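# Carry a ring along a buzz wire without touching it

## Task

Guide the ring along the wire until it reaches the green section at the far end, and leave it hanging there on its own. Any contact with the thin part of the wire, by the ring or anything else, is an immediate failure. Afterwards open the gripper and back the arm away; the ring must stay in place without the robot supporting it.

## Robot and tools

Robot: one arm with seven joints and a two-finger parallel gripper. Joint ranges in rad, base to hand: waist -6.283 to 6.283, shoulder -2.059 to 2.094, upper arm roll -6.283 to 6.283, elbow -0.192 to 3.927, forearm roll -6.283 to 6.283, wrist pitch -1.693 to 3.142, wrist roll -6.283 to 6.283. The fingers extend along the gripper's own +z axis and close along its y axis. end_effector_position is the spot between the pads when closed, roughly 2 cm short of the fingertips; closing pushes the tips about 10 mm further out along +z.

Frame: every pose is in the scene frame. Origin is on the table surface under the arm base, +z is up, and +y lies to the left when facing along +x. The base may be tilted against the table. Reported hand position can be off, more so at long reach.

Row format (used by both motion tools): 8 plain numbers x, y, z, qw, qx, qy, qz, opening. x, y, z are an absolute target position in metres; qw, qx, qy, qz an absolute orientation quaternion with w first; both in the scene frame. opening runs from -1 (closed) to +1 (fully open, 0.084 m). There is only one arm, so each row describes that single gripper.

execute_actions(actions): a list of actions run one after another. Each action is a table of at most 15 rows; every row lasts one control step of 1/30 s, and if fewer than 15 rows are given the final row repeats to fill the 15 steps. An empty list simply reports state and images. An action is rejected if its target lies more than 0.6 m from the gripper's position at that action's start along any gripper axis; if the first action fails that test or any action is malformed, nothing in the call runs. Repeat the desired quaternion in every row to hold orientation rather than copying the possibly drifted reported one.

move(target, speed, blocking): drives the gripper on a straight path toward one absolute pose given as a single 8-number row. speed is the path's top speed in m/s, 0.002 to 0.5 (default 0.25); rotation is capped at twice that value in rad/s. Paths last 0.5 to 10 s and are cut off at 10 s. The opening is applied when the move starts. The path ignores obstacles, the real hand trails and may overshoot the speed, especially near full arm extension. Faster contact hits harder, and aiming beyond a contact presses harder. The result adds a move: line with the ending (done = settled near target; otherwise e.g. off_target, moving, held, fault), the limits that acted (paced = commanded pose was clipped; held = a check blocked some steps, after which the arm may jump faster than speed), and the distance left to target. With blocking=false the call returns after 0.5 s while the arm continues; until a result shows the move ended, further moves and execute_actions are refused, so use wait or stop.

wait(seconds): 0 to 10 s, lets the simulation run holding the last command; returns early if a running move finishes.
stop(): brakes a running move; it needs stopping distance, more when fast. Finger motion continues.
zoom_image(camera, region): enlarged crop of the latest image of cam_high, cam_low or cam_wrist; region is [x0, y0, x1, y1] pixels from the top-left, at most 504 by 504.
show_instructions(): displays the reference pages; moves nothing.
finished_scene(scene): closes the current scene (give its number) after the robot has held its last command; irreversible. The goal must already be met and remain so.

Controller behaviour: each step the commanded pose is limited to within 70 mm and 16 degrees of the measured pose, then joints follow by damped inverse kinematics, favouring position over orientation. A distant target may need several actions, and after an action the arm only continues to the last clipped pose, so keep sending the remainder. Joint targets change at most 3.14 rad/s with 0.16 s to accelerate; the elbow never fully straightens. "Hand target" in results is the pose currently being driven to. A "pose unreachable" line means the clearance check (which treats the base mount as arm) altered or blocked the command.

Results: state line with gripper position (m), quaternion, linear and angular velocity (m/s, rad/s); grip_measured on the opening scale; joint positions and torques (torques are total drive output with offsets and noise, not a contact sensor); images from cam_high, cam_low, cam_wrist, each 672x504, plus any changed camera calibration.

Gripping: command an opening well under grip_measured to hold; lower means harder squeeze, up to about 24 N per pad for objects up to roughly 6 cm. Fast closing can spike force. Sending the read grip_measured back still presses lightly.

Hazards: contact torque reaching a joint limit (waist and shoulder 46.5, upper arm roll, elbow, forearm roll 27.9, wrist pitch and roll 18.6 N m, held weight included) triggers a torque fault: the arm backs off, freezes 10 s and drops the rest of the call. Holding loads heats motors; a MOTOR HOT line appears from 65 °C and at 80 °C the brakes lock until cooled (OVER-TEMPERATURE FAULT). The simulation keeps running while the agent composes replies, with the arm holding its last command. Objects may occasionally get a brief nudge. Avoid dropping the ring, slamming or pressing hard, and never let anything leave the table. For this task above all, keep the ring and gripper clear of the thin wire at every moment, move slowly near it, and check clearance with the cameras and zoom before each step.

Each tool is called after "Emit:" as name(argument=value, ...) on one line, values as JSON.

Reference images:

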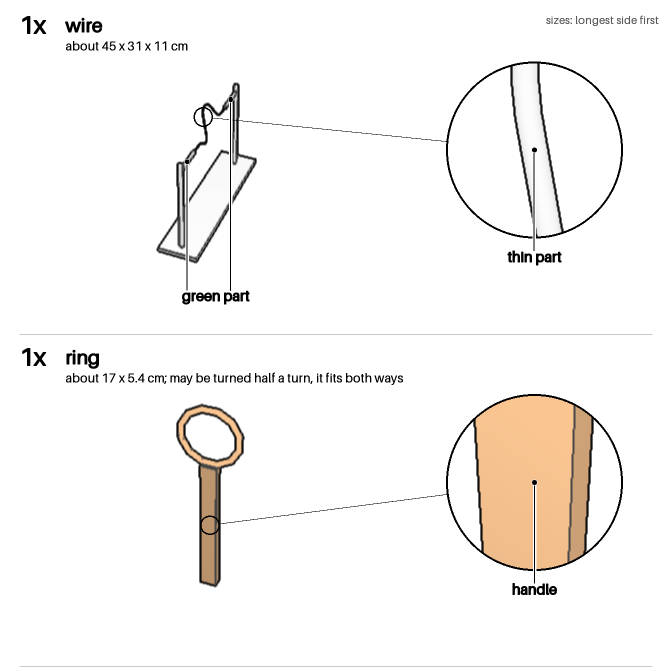

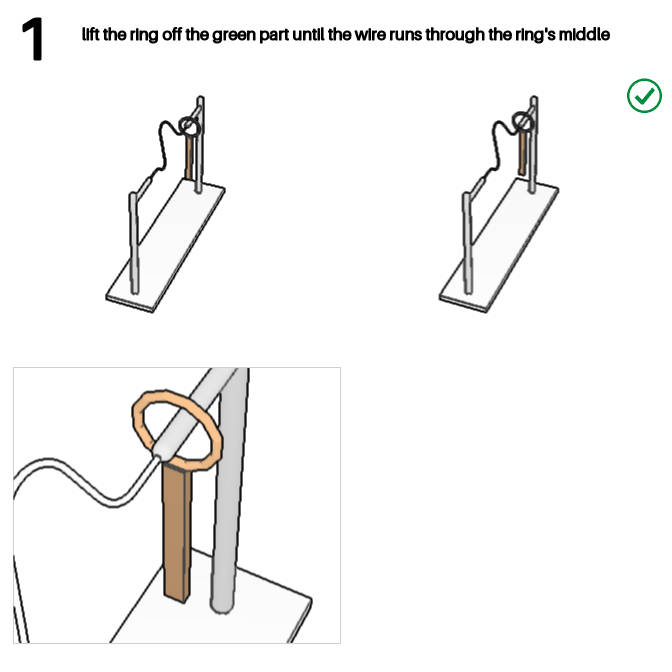

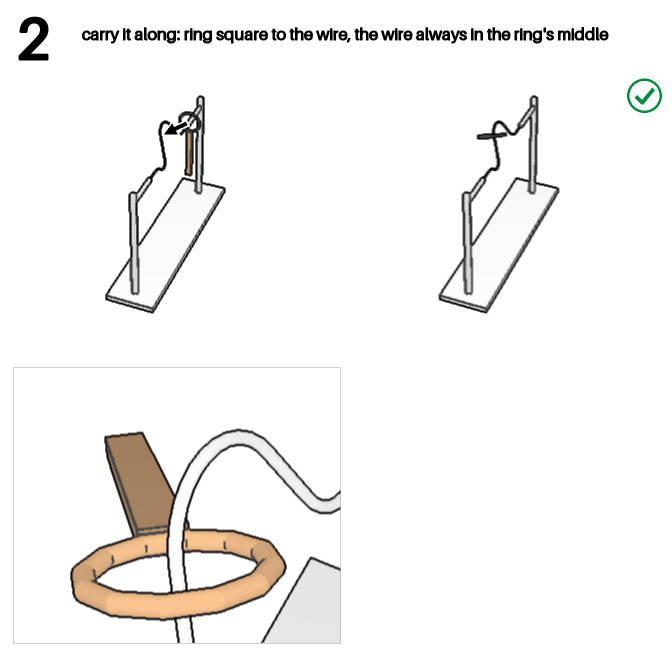

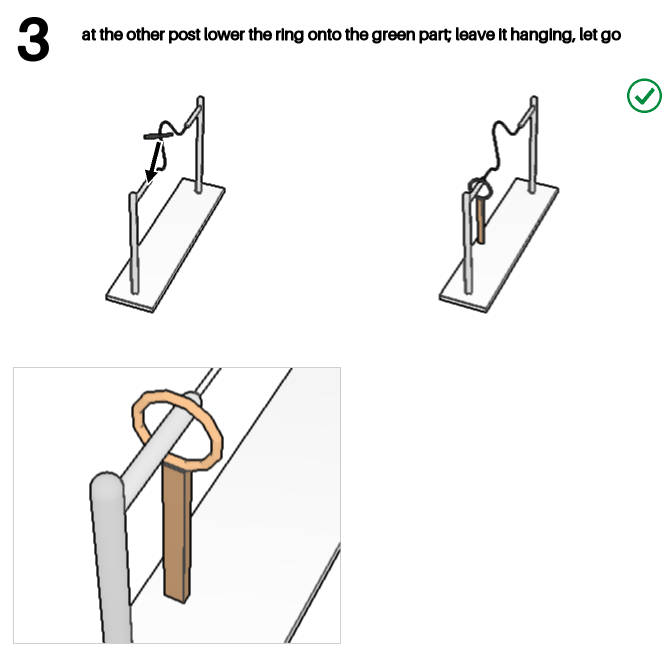

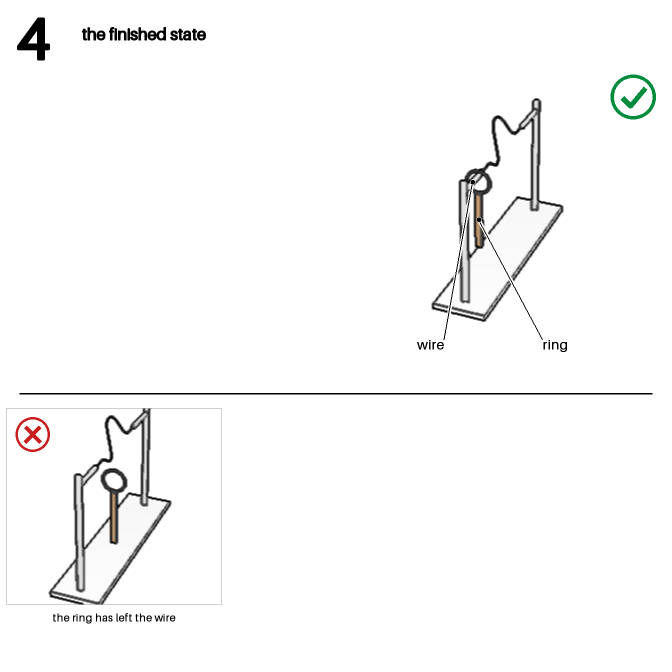

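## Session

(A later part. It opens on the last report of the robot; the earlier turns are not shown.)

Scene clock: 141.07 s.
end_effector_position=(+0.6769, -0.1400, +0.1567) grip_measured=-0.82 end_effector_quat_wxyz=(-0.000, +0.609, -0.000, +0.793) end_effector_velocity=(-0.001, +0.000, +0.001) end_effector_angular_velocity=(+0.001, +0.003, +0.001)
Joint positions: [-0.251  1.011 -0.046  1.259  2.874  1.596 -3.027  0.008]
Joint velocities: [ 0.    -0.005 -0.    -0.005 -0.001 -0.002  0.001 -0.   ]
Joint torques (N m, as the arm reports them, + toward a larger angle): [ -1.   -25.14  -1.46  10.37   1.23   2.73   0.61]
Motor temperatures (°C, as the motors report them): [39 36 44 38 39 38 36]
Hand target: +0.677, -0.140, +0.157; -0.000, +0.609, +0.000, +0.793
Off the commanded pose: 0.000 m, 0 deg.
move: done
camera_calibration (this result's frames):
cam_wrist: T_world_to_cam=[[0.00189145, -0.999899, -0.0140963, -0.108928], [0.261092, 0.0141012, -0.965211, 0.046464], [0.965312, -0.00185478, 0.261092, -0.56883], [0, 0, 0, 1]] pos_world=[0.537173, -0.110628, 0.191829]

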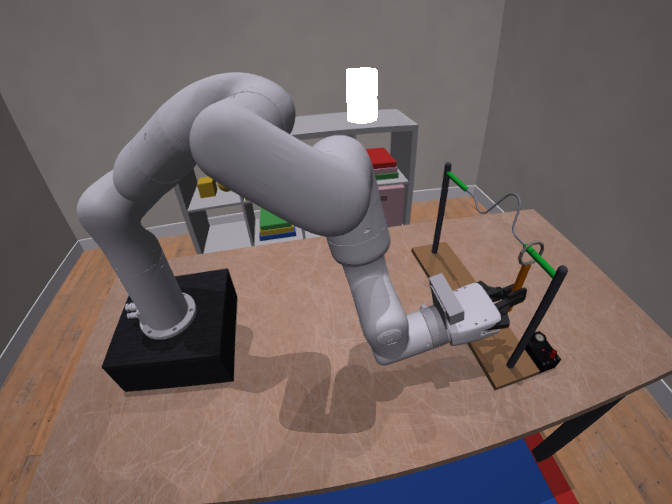

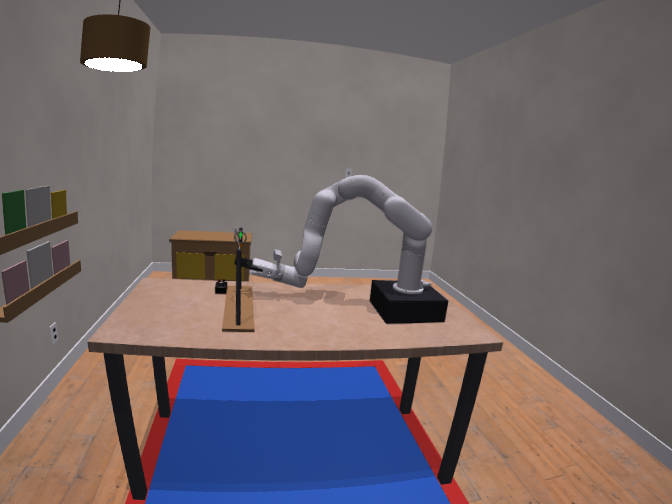

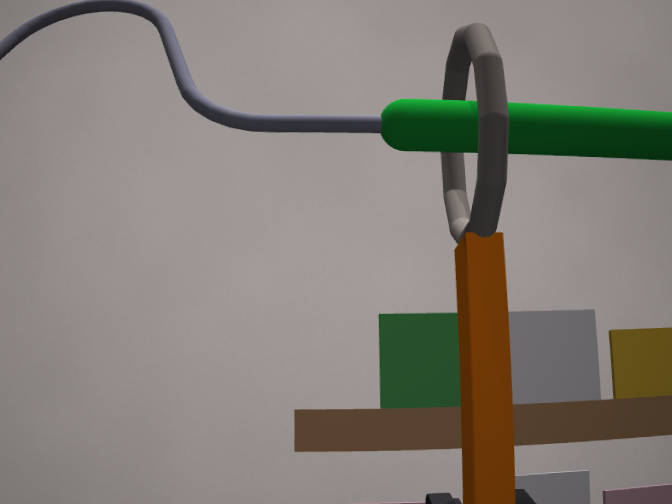

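Emit:
move(target=[0.6528,-0.14,0.160,0,0.701,0,0.713,-1], speed=0.05)

Emit:
move(target=[0.630,-0.14,0.1687,0,0.7826,0,0.6225,-1], speed=0.05)

Emit:
move(target=[0.6101,-0.14,0.1827,0,0.8526,0,0.5225,-1], speed=0.05)

Emit:
zoom_image(camera="cam_low", region=[215, 215, 265, 260])

Scene clock: 151.20 s.
end_effector_position=(+0.6529, -0.1400, +0.1600) grip_measured=-0.82 end_effector_quat_wxyz=(+0.000, +0.701, +0.000, +0.713) end_effector_velocity=(-0.002, +0.000, -0.002) end_effector_angular_velocity=(+0.001, +0.015, -0.001)
Joint positions: [-0.226  0.795 -0.078  1.095  2.837  1.308 -2.991  0.008]
Joint velocities: [ 0.002 -0.007 -0.001 -0.005 -0.001 -0.016  0.002  0.   ]
Joint torques (N m, as the arm reports them, + toward a larger angle): [ -0.97 -24.18  -1.8   10.73   1.38   2.3    0.47]
Motor temperatures (°C, as the motors report them): [39 36 44 38 39 38 36]
Hand target: +0.653, -0.140, +0.160; +0.000, +0.701, +0.000, +0.713
Off the commanded pose: 0.000 m, 0 deg.
move: done
camera_calibration (this result's frames):
cam_wrist: T_world_to_cam=[[-0.00149673, -0.9999, -0.0140525, -0.10662], [0.0206597, 0.0140186, -0.999688, 0.218357], [0.999785, -0.00178659, 0.0206367, -0.530464], [0, 0, 0, 1]] pos_world=[0.525679, -0.110618, 0.227738]

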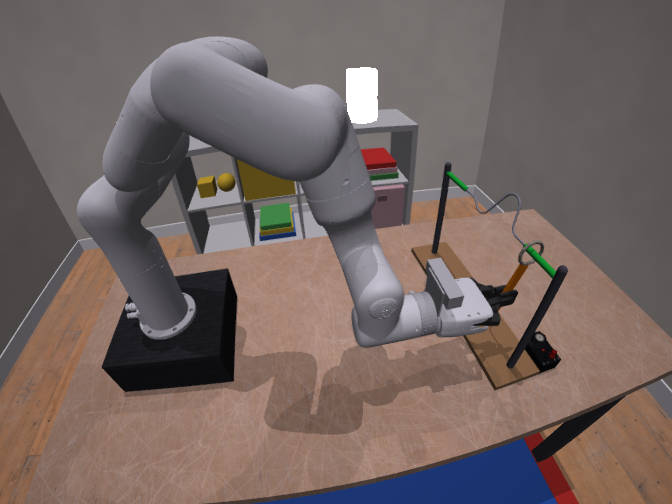

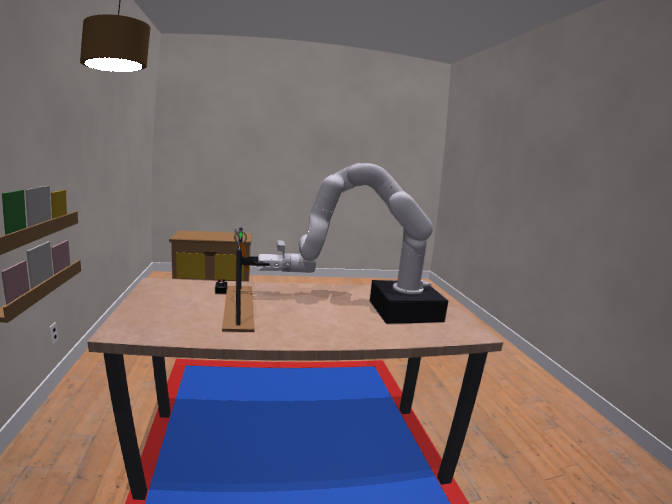

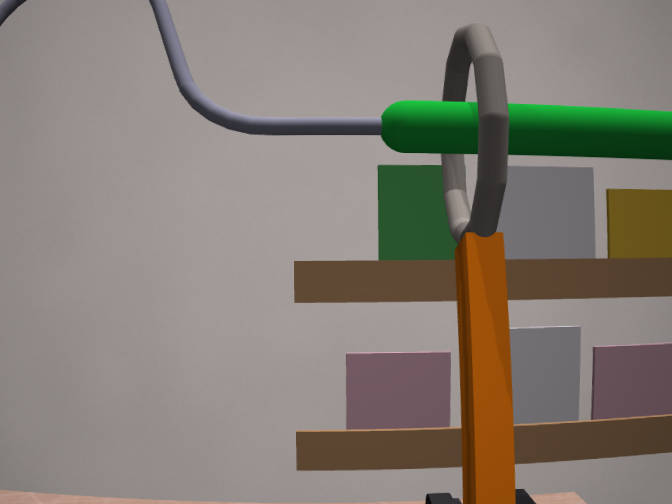

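Scene clock: 153.93 s.
end_effector_position=(+0.6300, -0.1400, +0.1687) grip_measured=-0.82 end_effector_quat_wxyz=(+0.000, +0.782, -0.000, +0.623) end_effector_velocity=(-0.002, +0.001, -0.001) end_effector_angular_velocity=(+0.001, +0.015, +0.002)
Joint positions: [-0.193  0.608 -0.102  1.032  2.772  0.951 -2.923  0.008]
Joint velocities: [ 0.001 -0.006  0.001 -0.002 -0.006 -0.019  0.005 -0.   ]
Joint torques (N m, as the arm reports them, + toward a larger angle): [ -1.   -21.81  -2.14  11.85   1.48   2.41   0.56]
Motor temperatures (°C, as the motors report them): [39 36 44 38 39 38 36]
Hand target: +0.630, -0.140, +0.169; +0.000, +0.783, -0.000, +0.623
Off the commanded pose: 0.000 m, 0 deg.
move: done
camera_calibration (this result's frames):
cam_wrist: T_world_to_cam=[[-0.00493812, -0.9999, -0.0132788, -0.104495], [-0.221318, 0.0140425, -0.975101, 0.37584], [0.975189, -0.00187633, -0.221365, -0.451512], [0, 0, 0, 1]] pos_world=[0.522974, -0.110609, 0.265145]

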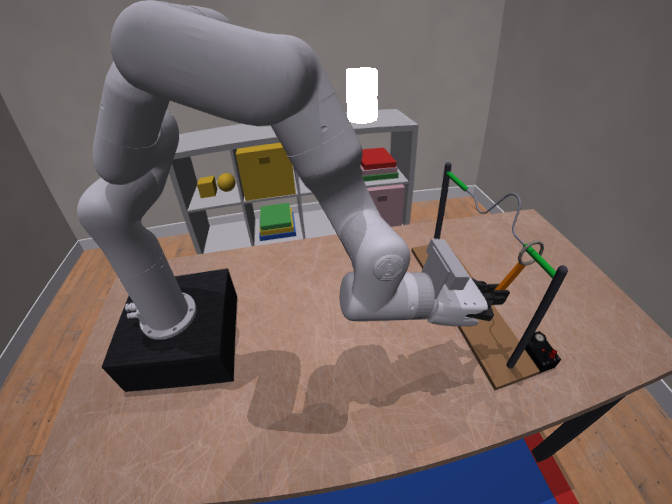

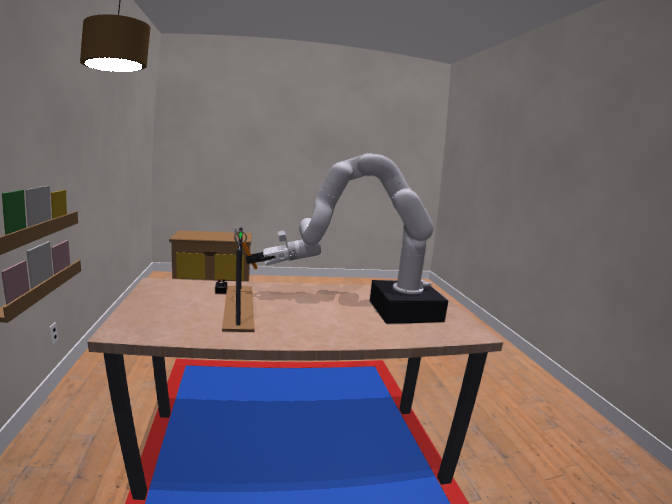

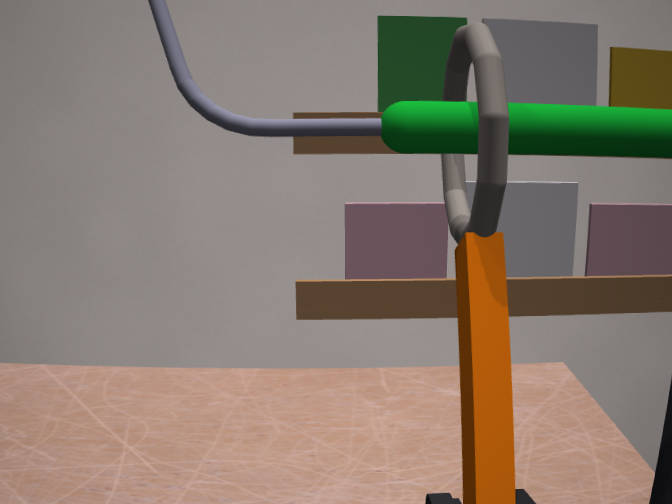

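Scene clock: 156.67 s.
end_effector_position=(+0.6101, -0.1400, +0.1827) grip_measured=-0.82 end_effector_quat_wxyz=(+0.000, +0.852, -0.000, +0.523) end_effector_velocity=(-0.002, +0.001, -0.001) end_effector_angular_velocity=(+0.001, +0.016, +0.002)
Joint positions: [-0.169  0.48  -0.094  1.065  2.635  0.558 -2.78   0.008]
Joint velocities: [-0.001 -0.002  0.004  0.002 -0.013 -0.02   0.012 -0.   ]
Joint torques (N m, as the arm reports them, + toward a larger angle): [ -1.33 -21.56  -1.7   13.09   1.38   1.56   0.35]
Motor temperatures (°C, as the motors report them): [39 36 44 38 39 38 36]
Hand target: +0.610, -0.140, +0.183; +0.000, +0.853, -0.000, +0.523
Off the commanded pose: 0.000 m, 0 deg.
move: done
camera_calibration (this result's frames):
cam_wrist: T_world_to_cam=[[-0.00819069, -0.9999, -0.0115565, -0.102757], [-0.450516, 0.0140074, -0.892658, 0.509848], [0.892731, -0.00210511, -0.450586, -0.336822], [0, 0, 0, 1]] pos_world=[0.529544, -0.110597, 0.302165]

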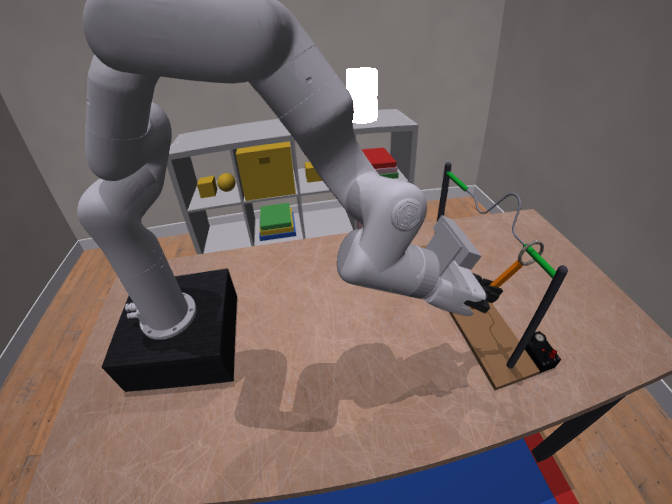

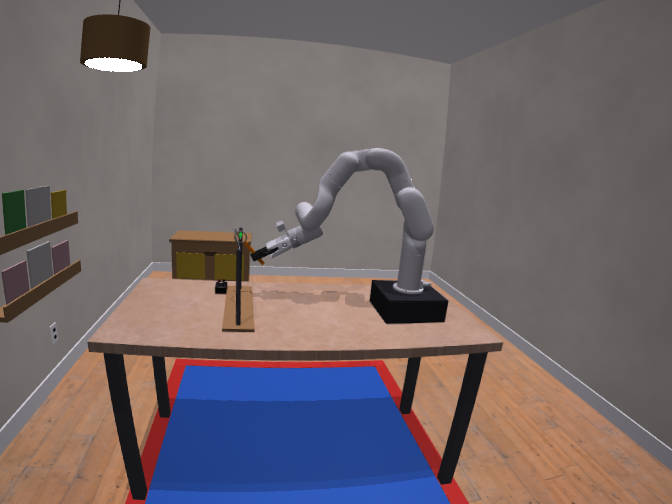

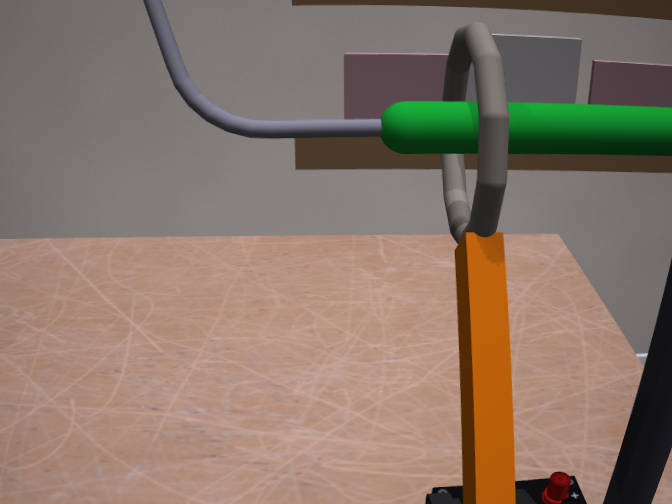

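Region (215, 215, 265, 260) of cam_low's 672x504 image, scaled by 10.080, with more detail than that image has; it fills the top 454 rows of this view, and the rest is white.

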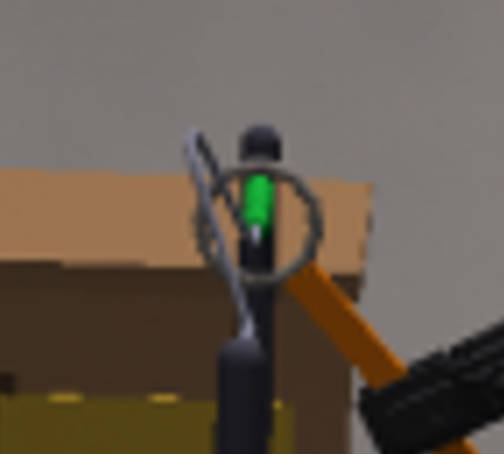

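Emit:
move(target=[0.6012,-0.14,0.1918,0,0.8829,0,0.4695,-1], speed=0.02)

Emit:
move(target=[0.5941,-0.14,0.2011,0,0.9100,0,0.4147,-1], speed=0.02)

Scene clock: 167.67 s.
end_effector_position=(+0.6012, -0.1400, +0.1918) grip_measured=-0.82 end_effector_quat_wxyz=(+0.000, +0.883, -0.000, +0.470) end_effector_velocity=(-0.001, -0.000, +0.000) end_effector_angular_velocity=(+0.000, +0.008, +0.000)
Joint positions: [-0.179  0.441 -0.053  1.106  2.495  0.362 -2.639  0.008]
Joint velocities: [-0.002 -0.001  0.004  0.003 -0.013 -0.011  0.012 -0.   ]
Joint torques (N m, as the arm reports them, + toward a larger angle): [ -1.16 -21.78  -1.69  13.67   1.21   0.98   0.69]
Motor temperatures (°C, as the motors report them): [39 36 44 39 39 38 36]
Hand target: +0.601, -0.140, +0.192; +0.000, +0.883, -0.000, +0.470
Off the commanded pose: 0.000 m, 0 deg.
move: done
camera_calibration (this result's frames):
cam_wrist: T_world_to_cam=[[-0.00953337, -0.9999, -0.0104262, -0.102152], [-0.556246, 0.0139675, -0.8309, 0.565722], [0.830963, -0.00212172, -0.556324, -0.267368], [0, 0, 0, 1]] pos_world=[0.53588, -0.110611, 0.32025]

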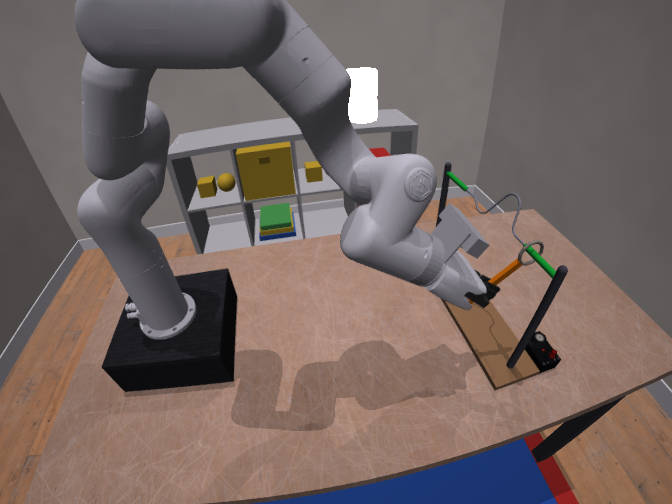

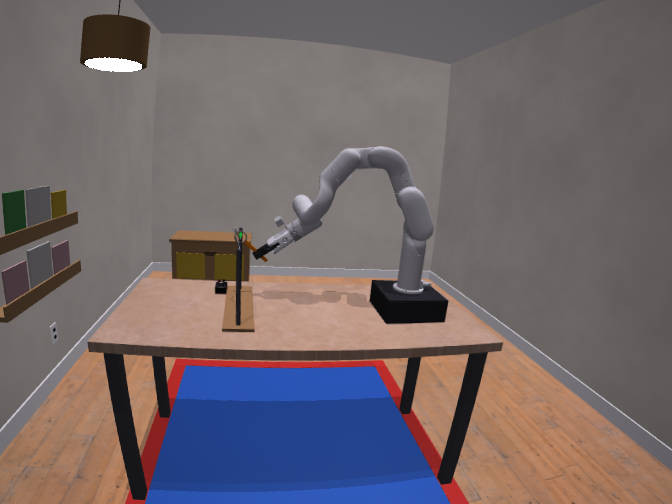

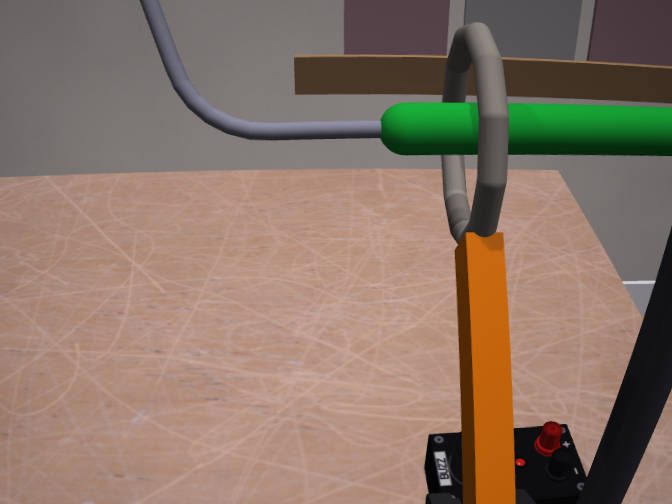

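Scene clock: 170.97 s.
end_effector_position=(+0.5941, -0.1401, +0.2011) grip_measured=-0.82 end_effector_quat_wxyz=(+0.000, +0.910, -0.000, +0.415) end_effector_velocity=(-0.001, +0.000, -0.001) end_effector_angular_velocity=(+0.002, +0.011, +0.001)
Joint positions: [-0.234  0.419  0.053  1.143  2.236  0.177 -2.387  0.008]
Joint velocities: [-0.009 -0.     0.014 -0.    -0.03  -0.012  0.028 -0.   ]
Joint torques (N m, as the arm reports them, + toward a larger angle): [ -0.88 -21.61  -1.42  14.25   0.74   0.98   0.7 ]
Motor temperatures (°C, as the motors report them): [39 36 44 39 39 38 36]
Hand target: +0.594, -0.140, +0.201; +0.000, +0.910, -0.000, +0.415
Off the commanded pose: 0.000 m, 0 deg.
move: done
camera_calibration (this result's frames):
cam_wrist: T_world_to_cam=[[-0.0109668, -0.999901, -0.00883782, -0.101654], [-0.653205, 0.0138556, -0.757054, 0.612258], [0.757101, -0.00252954, -0.653293, -0.192956], [0, 0, 0, 1]] pos_world=[0.544903, -0.110615, 0.336557]

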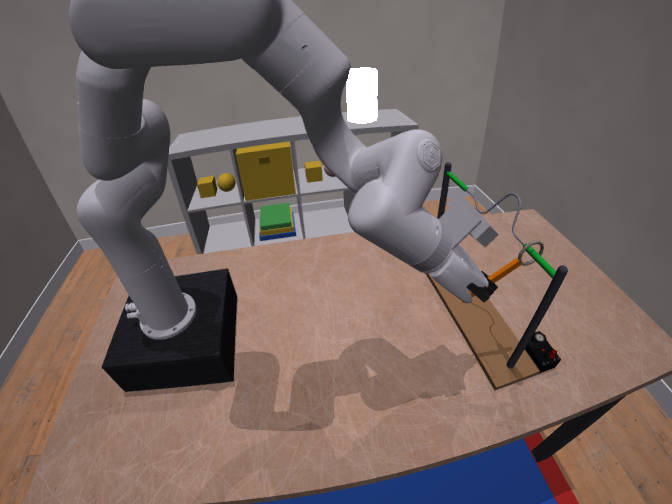

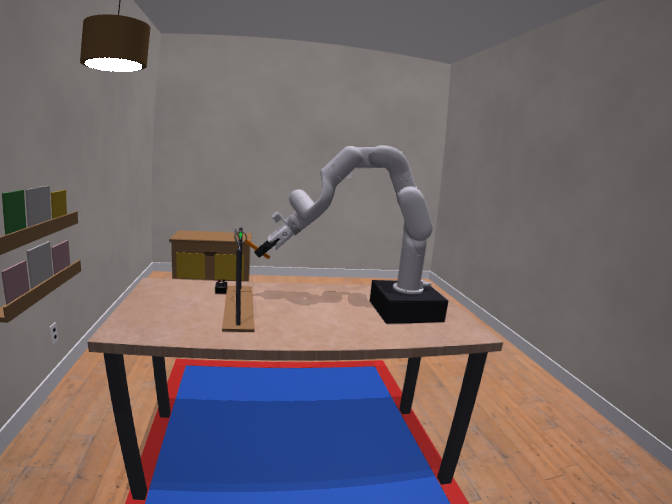

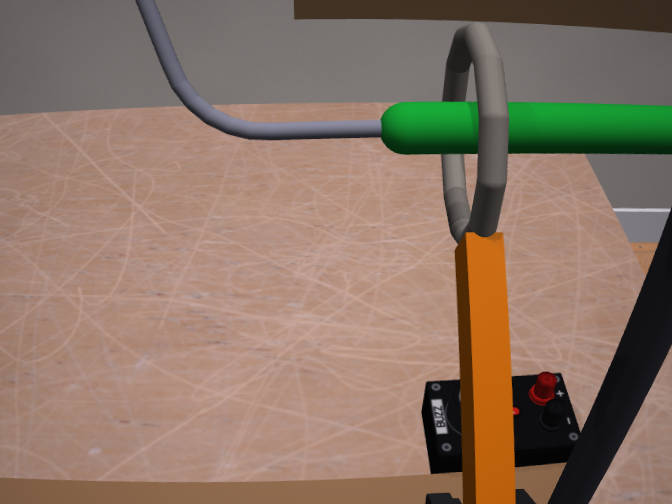

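Emit:
move(target=[0.5879,-0.14,0.2116,0,0.9335,0,0.3584,-1], speed=0.015)

Emit:
move(target=[0.583,-0.14,0.2228,0,0.9537,0,0.3007,-1], speed=0.015)

Scene clock: 177.60 s.
end_effector_position=(+0.5880, -0.1402, +0.2117) grip_measured=-0.82 end_effector_quat_wxyz=(+0.001, +0.933, -0.000, +0.360) end_effector_velocity=(-0.001, -0.000, -0.000) end_effector_angular_velocity=(+0.002, +0.013, +0.000)
Joint positions: [-0.347  0.39   0.23   1.096  1.65   0.037 -1.813  0.008]
Joint velocities: [ 0.    -0.004 -0.001 -0.014 -0.085  0.     0.086 -0.   ]
Joint torques (N m, as the arm reports them, + toward a larger angle): [ -0.74 -20.86  -0.52  14.27   0.58  -0.27   0.38]
Motor temperatures (°C, as the motors report them): [39 36 44 40 39 38 36]
Hand target: +0.588, -0.140, +0.212; +0.000, +0.933, -0.000, +0.359
Off the commanded pose: 0.000 m, 0 deg.
move: done
camera_calibration (this result's frames):
cam_wrist: T_world_to_cam=[[-0.0121223, -0.999902, -0.00695504, -0.101415], [-0.739573, 0.0136469, -0.672938, 0.649189], [0.672967, -0.00301376, -0.739666, -0.113737], [0, 0, 0, 1]] pos_world=[0.555435, -0.110607, 0.35203]

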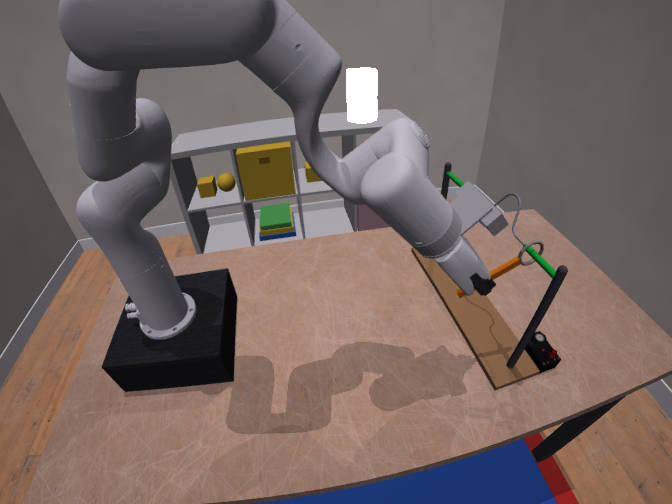

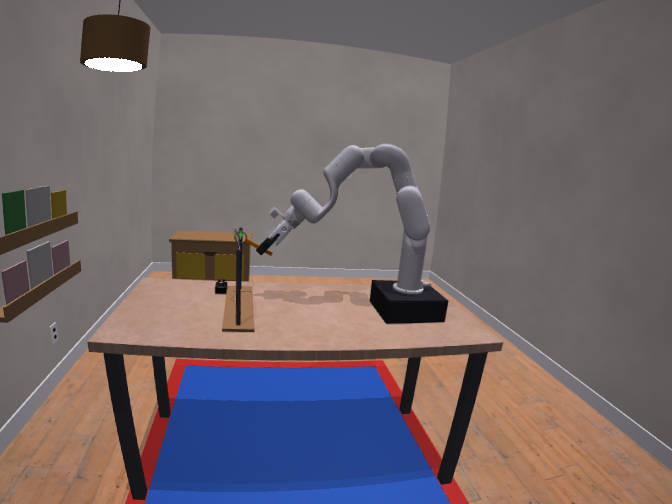

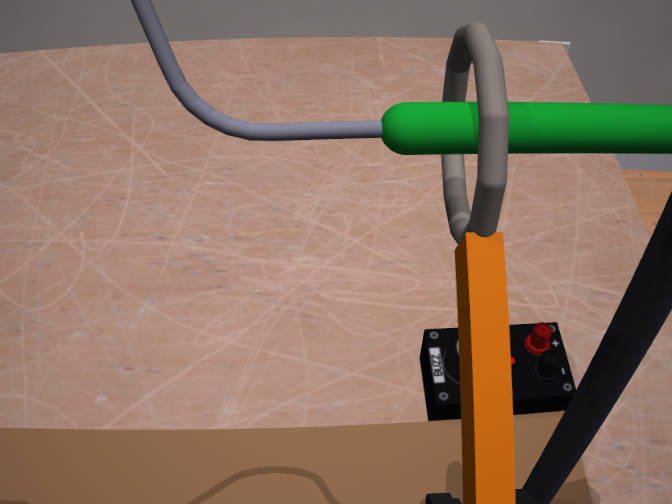

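Scene clock: 182.00 s.
end_effector_position=(+0.5833, -0.1399, +0.2230) grip_measured=-0.82 end_effector_quat_wxyz=(-0.000, +0.953, +0.000, +0.302) end_effector_velocity=(-0.000, +0.001, -0.000) end_effector_angular_velocity=(+0.000, +0.008, +0.001)
Joint positions: [-0.132  0.328 -0.037  1.007  0.965  0.145 -1.098  0.008]
Joint velocities: [ 0.014 -0.001 -0.017 -0.001 -0.029  0.009  0.03  -0.   ]
Joint torques (N m, as the arm reports them, + toward a larger angle): [ -1.26 -20.54  -1.44  14.66   0.77  -1.09   0.38]
Motor temperatures (°C, as the motors report them): [39 36 44 40 39 38 36]
Hand target: +0.583, -0.140, +0.223; -0.000, +0.953, +0.000, +0.301
Off the commanded pose: 0.000 m, 0 deg.
move: done
camera_calibration (this result's frames):
cam_wrist: T_world_to_cam=[[-0.0120819, -0.999902, -0.0070025, -0.101139], [-0.816291, 0.0139075, -0.577473, 0.676804], [0.577514, -0.0012609, -0.81638, -0.029218], [0, 0, 0, 1]] pos_world=[0.568121, -0.110579, 0.366275]

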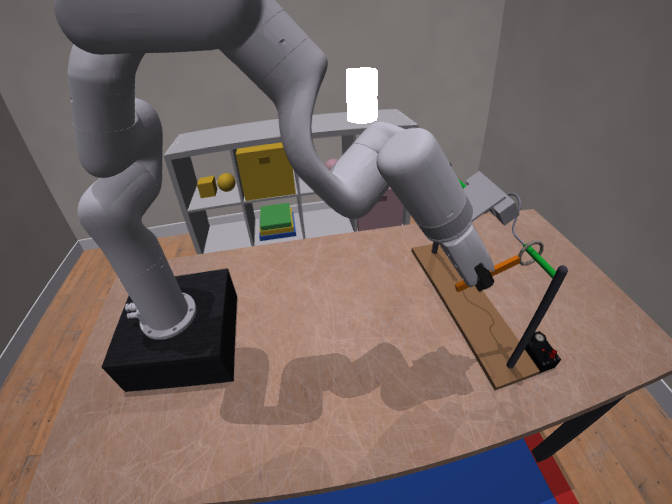

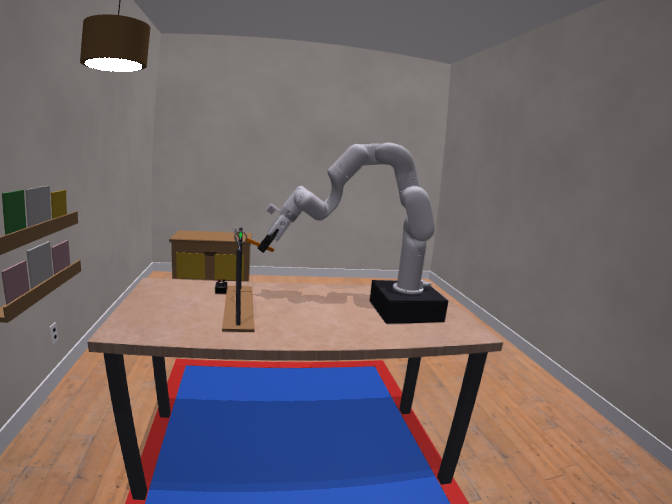

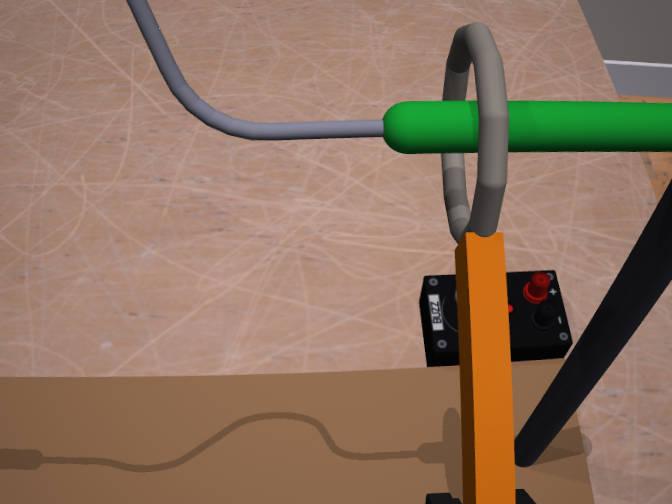

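Emit:
move(target=[0.5785,-0.14,0.2396,0,0.9763,0,0.2163,-1], speed=0.02)

Emit:
zoom_image(camera="cam_low", region=[205, 205, 285, 265])

Scene clock: 194.10 s.
end_effector_position=(+0.5787, -0.1398, +0.2395) grip_measured=-0.82 end_effector_quat_wxyz=(-0.000, +0.976, +0.000, +0.217) end_effector_velocity=(-0.001, -0.000, -0.000) end_effector_angular_velocity=(+0.001, +0.009, -0.001)
Joint positions: [ 0.07   0.309 -0.313  1.074  0.51   0.405 -0.654  0.008]
Joint velocities: [ 0.005  0.    -0.007  0.004 -0.011  0.012  0.012 -0.   ]
Joint torques (N m, as the arm reports them, + toward a larger angle): [ -0.62 -19.44  -2.71  15.67   0.92  -1.47   0.53]
Motor temperatures (°C, as the motors report them): [39 36 44 41 39 38 36]
Hand target: +0.579, -0.140, +0.240; -0.000, +0.976, +0.000, +0.217
Off the commanded pose: 0.000 m, 0 deg.
move: done
camera_calibration (this result's frames):
cam_wrist: T_world_to_cam=[[-0.0128519, -0.999904, -0.00508999, -0.100963], [-0.904654, 0.0137958, -0.425924, 0.697452], [0.425954, -0.000869246, -0.904745, 0.0959097], [0, 0, 0, 1]] pos_world=[0.588802, -0.110492, 0.383321]

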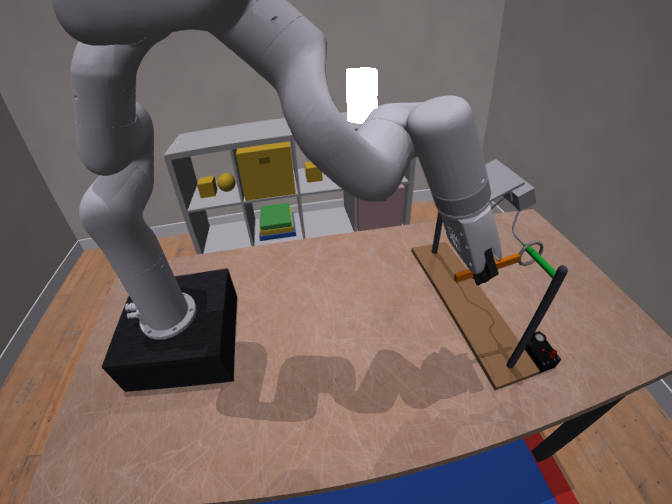

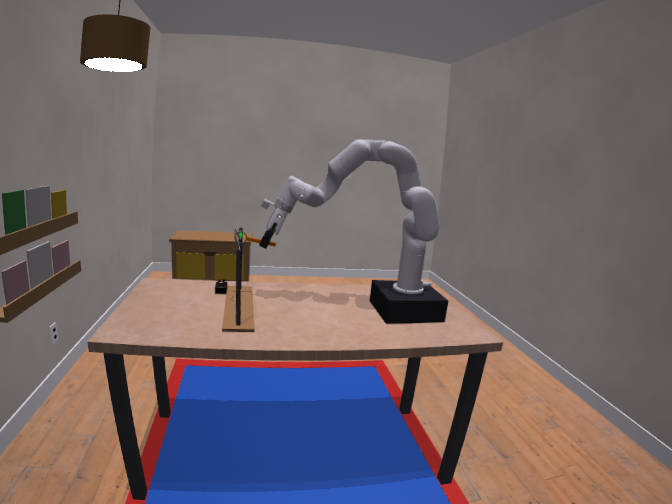

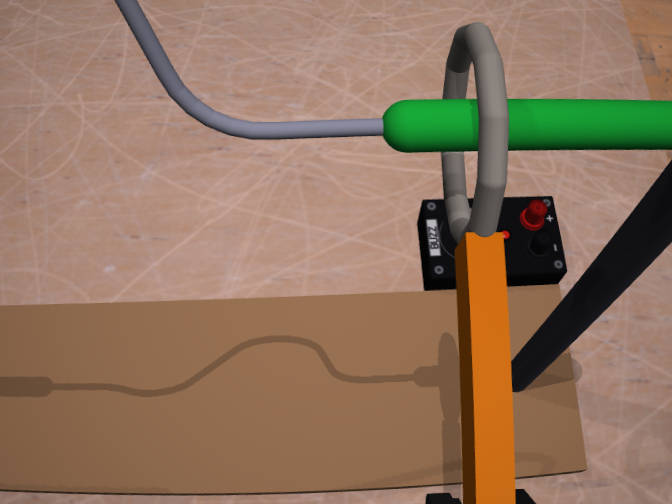

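Region (205, 205, 285, 265) of cam_low's 672x504 image, scaled by 6.300, with more detail than that image has; it fills the top 378 rows of this view, and the rest is white.

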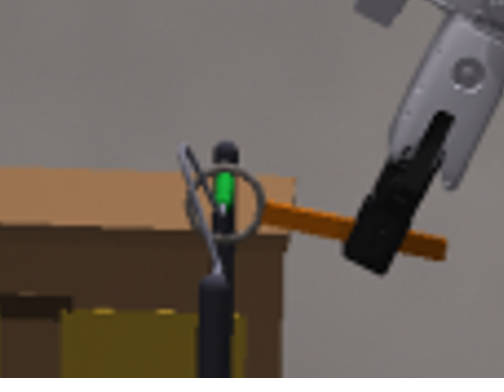

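Emit:
move(target=[0.5785,-0.094,0.2396,0,0.9763,0,0.2163,-1], speed=0.03)

Emit:
zoom_image(camera="cam_low", region=[215, 210, 275, 255])

Emit:
zoom_image(camera="cam_high", region=[470, 170, 570, 270])

Scene clock: 214.23 s.
end_effector_position=(+0.5783, -0.0942, +0.2396) grip_measured=-0.82 end_effector_quat_wxyz=(-0.000, +0.976, -0.000, +0.216) end_effector_velocity=(-0.000, +0.000, +0.000) end_effector_angular_velocity=(-0.000, -0.000, -0.004)
Joint positions: [ 0.172  0.278 -0.327  1.024  0.441  0.366 -0.518  0.008]
Joint velocities: [ 0.004 -0.001 -0.003 -0.002 -0.005 -0.002  0.01   0.   ]
Joint torques (N m, as the arm reports them, + toward a larger angle): [ -0.98 -19.45  -2.71  15.21   0.86  -1.53   0.37]
Motor temperatures (°C, as the motors report them): [39 35 44 42 39 38 36]
Hand target: +0.578, -0.094, +0.240; -0.000, +0.976, -0.000, +0.216
Off the commanded pose: 0.000 m, 0 deg.
move: done
camera_calibration (this result's frames):
cam_wrist: T_world_to_cam=[[-0.0135121, -0.999897, -0.00484946, -0.0550766], [-0.905229, 0.0142925, -0.424684, 0.696585], [0.424709, -0.0013485, -0.905329, 0.0969504], [0, 0, 0, 1]] pos_world=[0.588649, -0.0648961, 0.383333]

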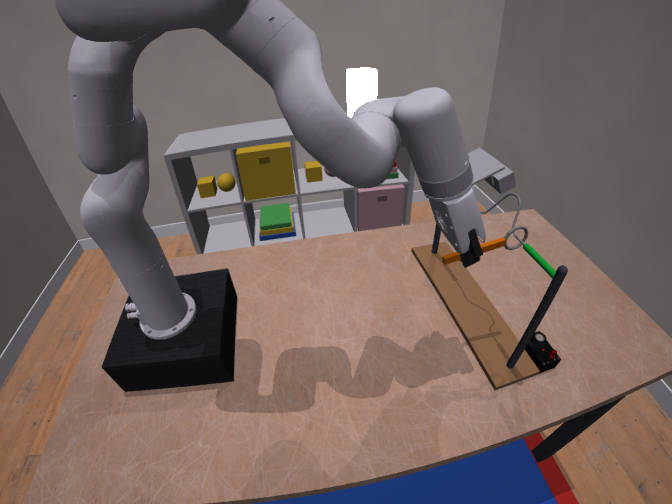

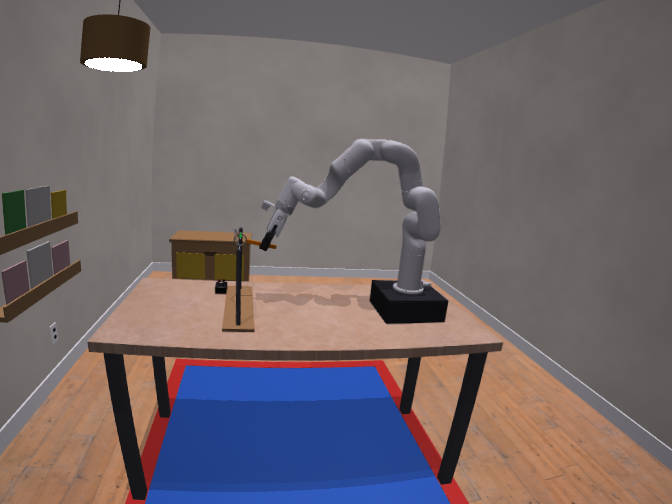

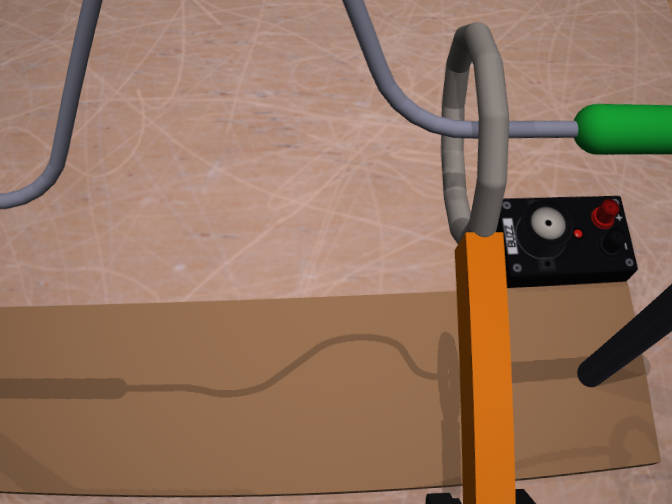

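Region (215, 210, 275, 255) of cam_low's 672x504 image, scaled by 8.400, with more detail than that image has; it fills the top 378 rows of this view, and the rest is white.

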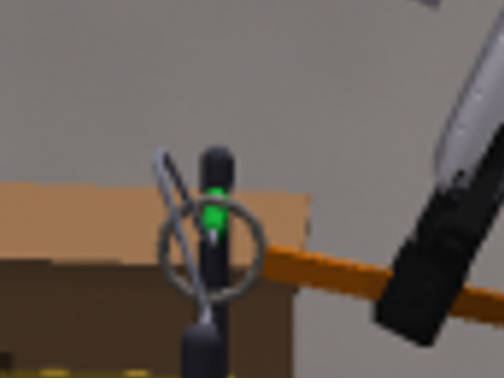

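Region (470, 170, 570, 270) of cam_high's 672x504 image, scaled by 5.040, with more detail than that image has.

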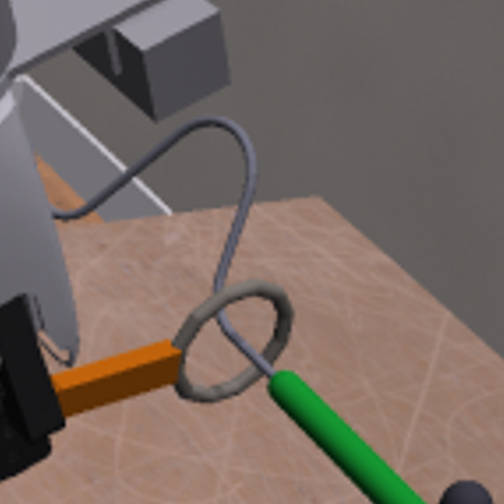

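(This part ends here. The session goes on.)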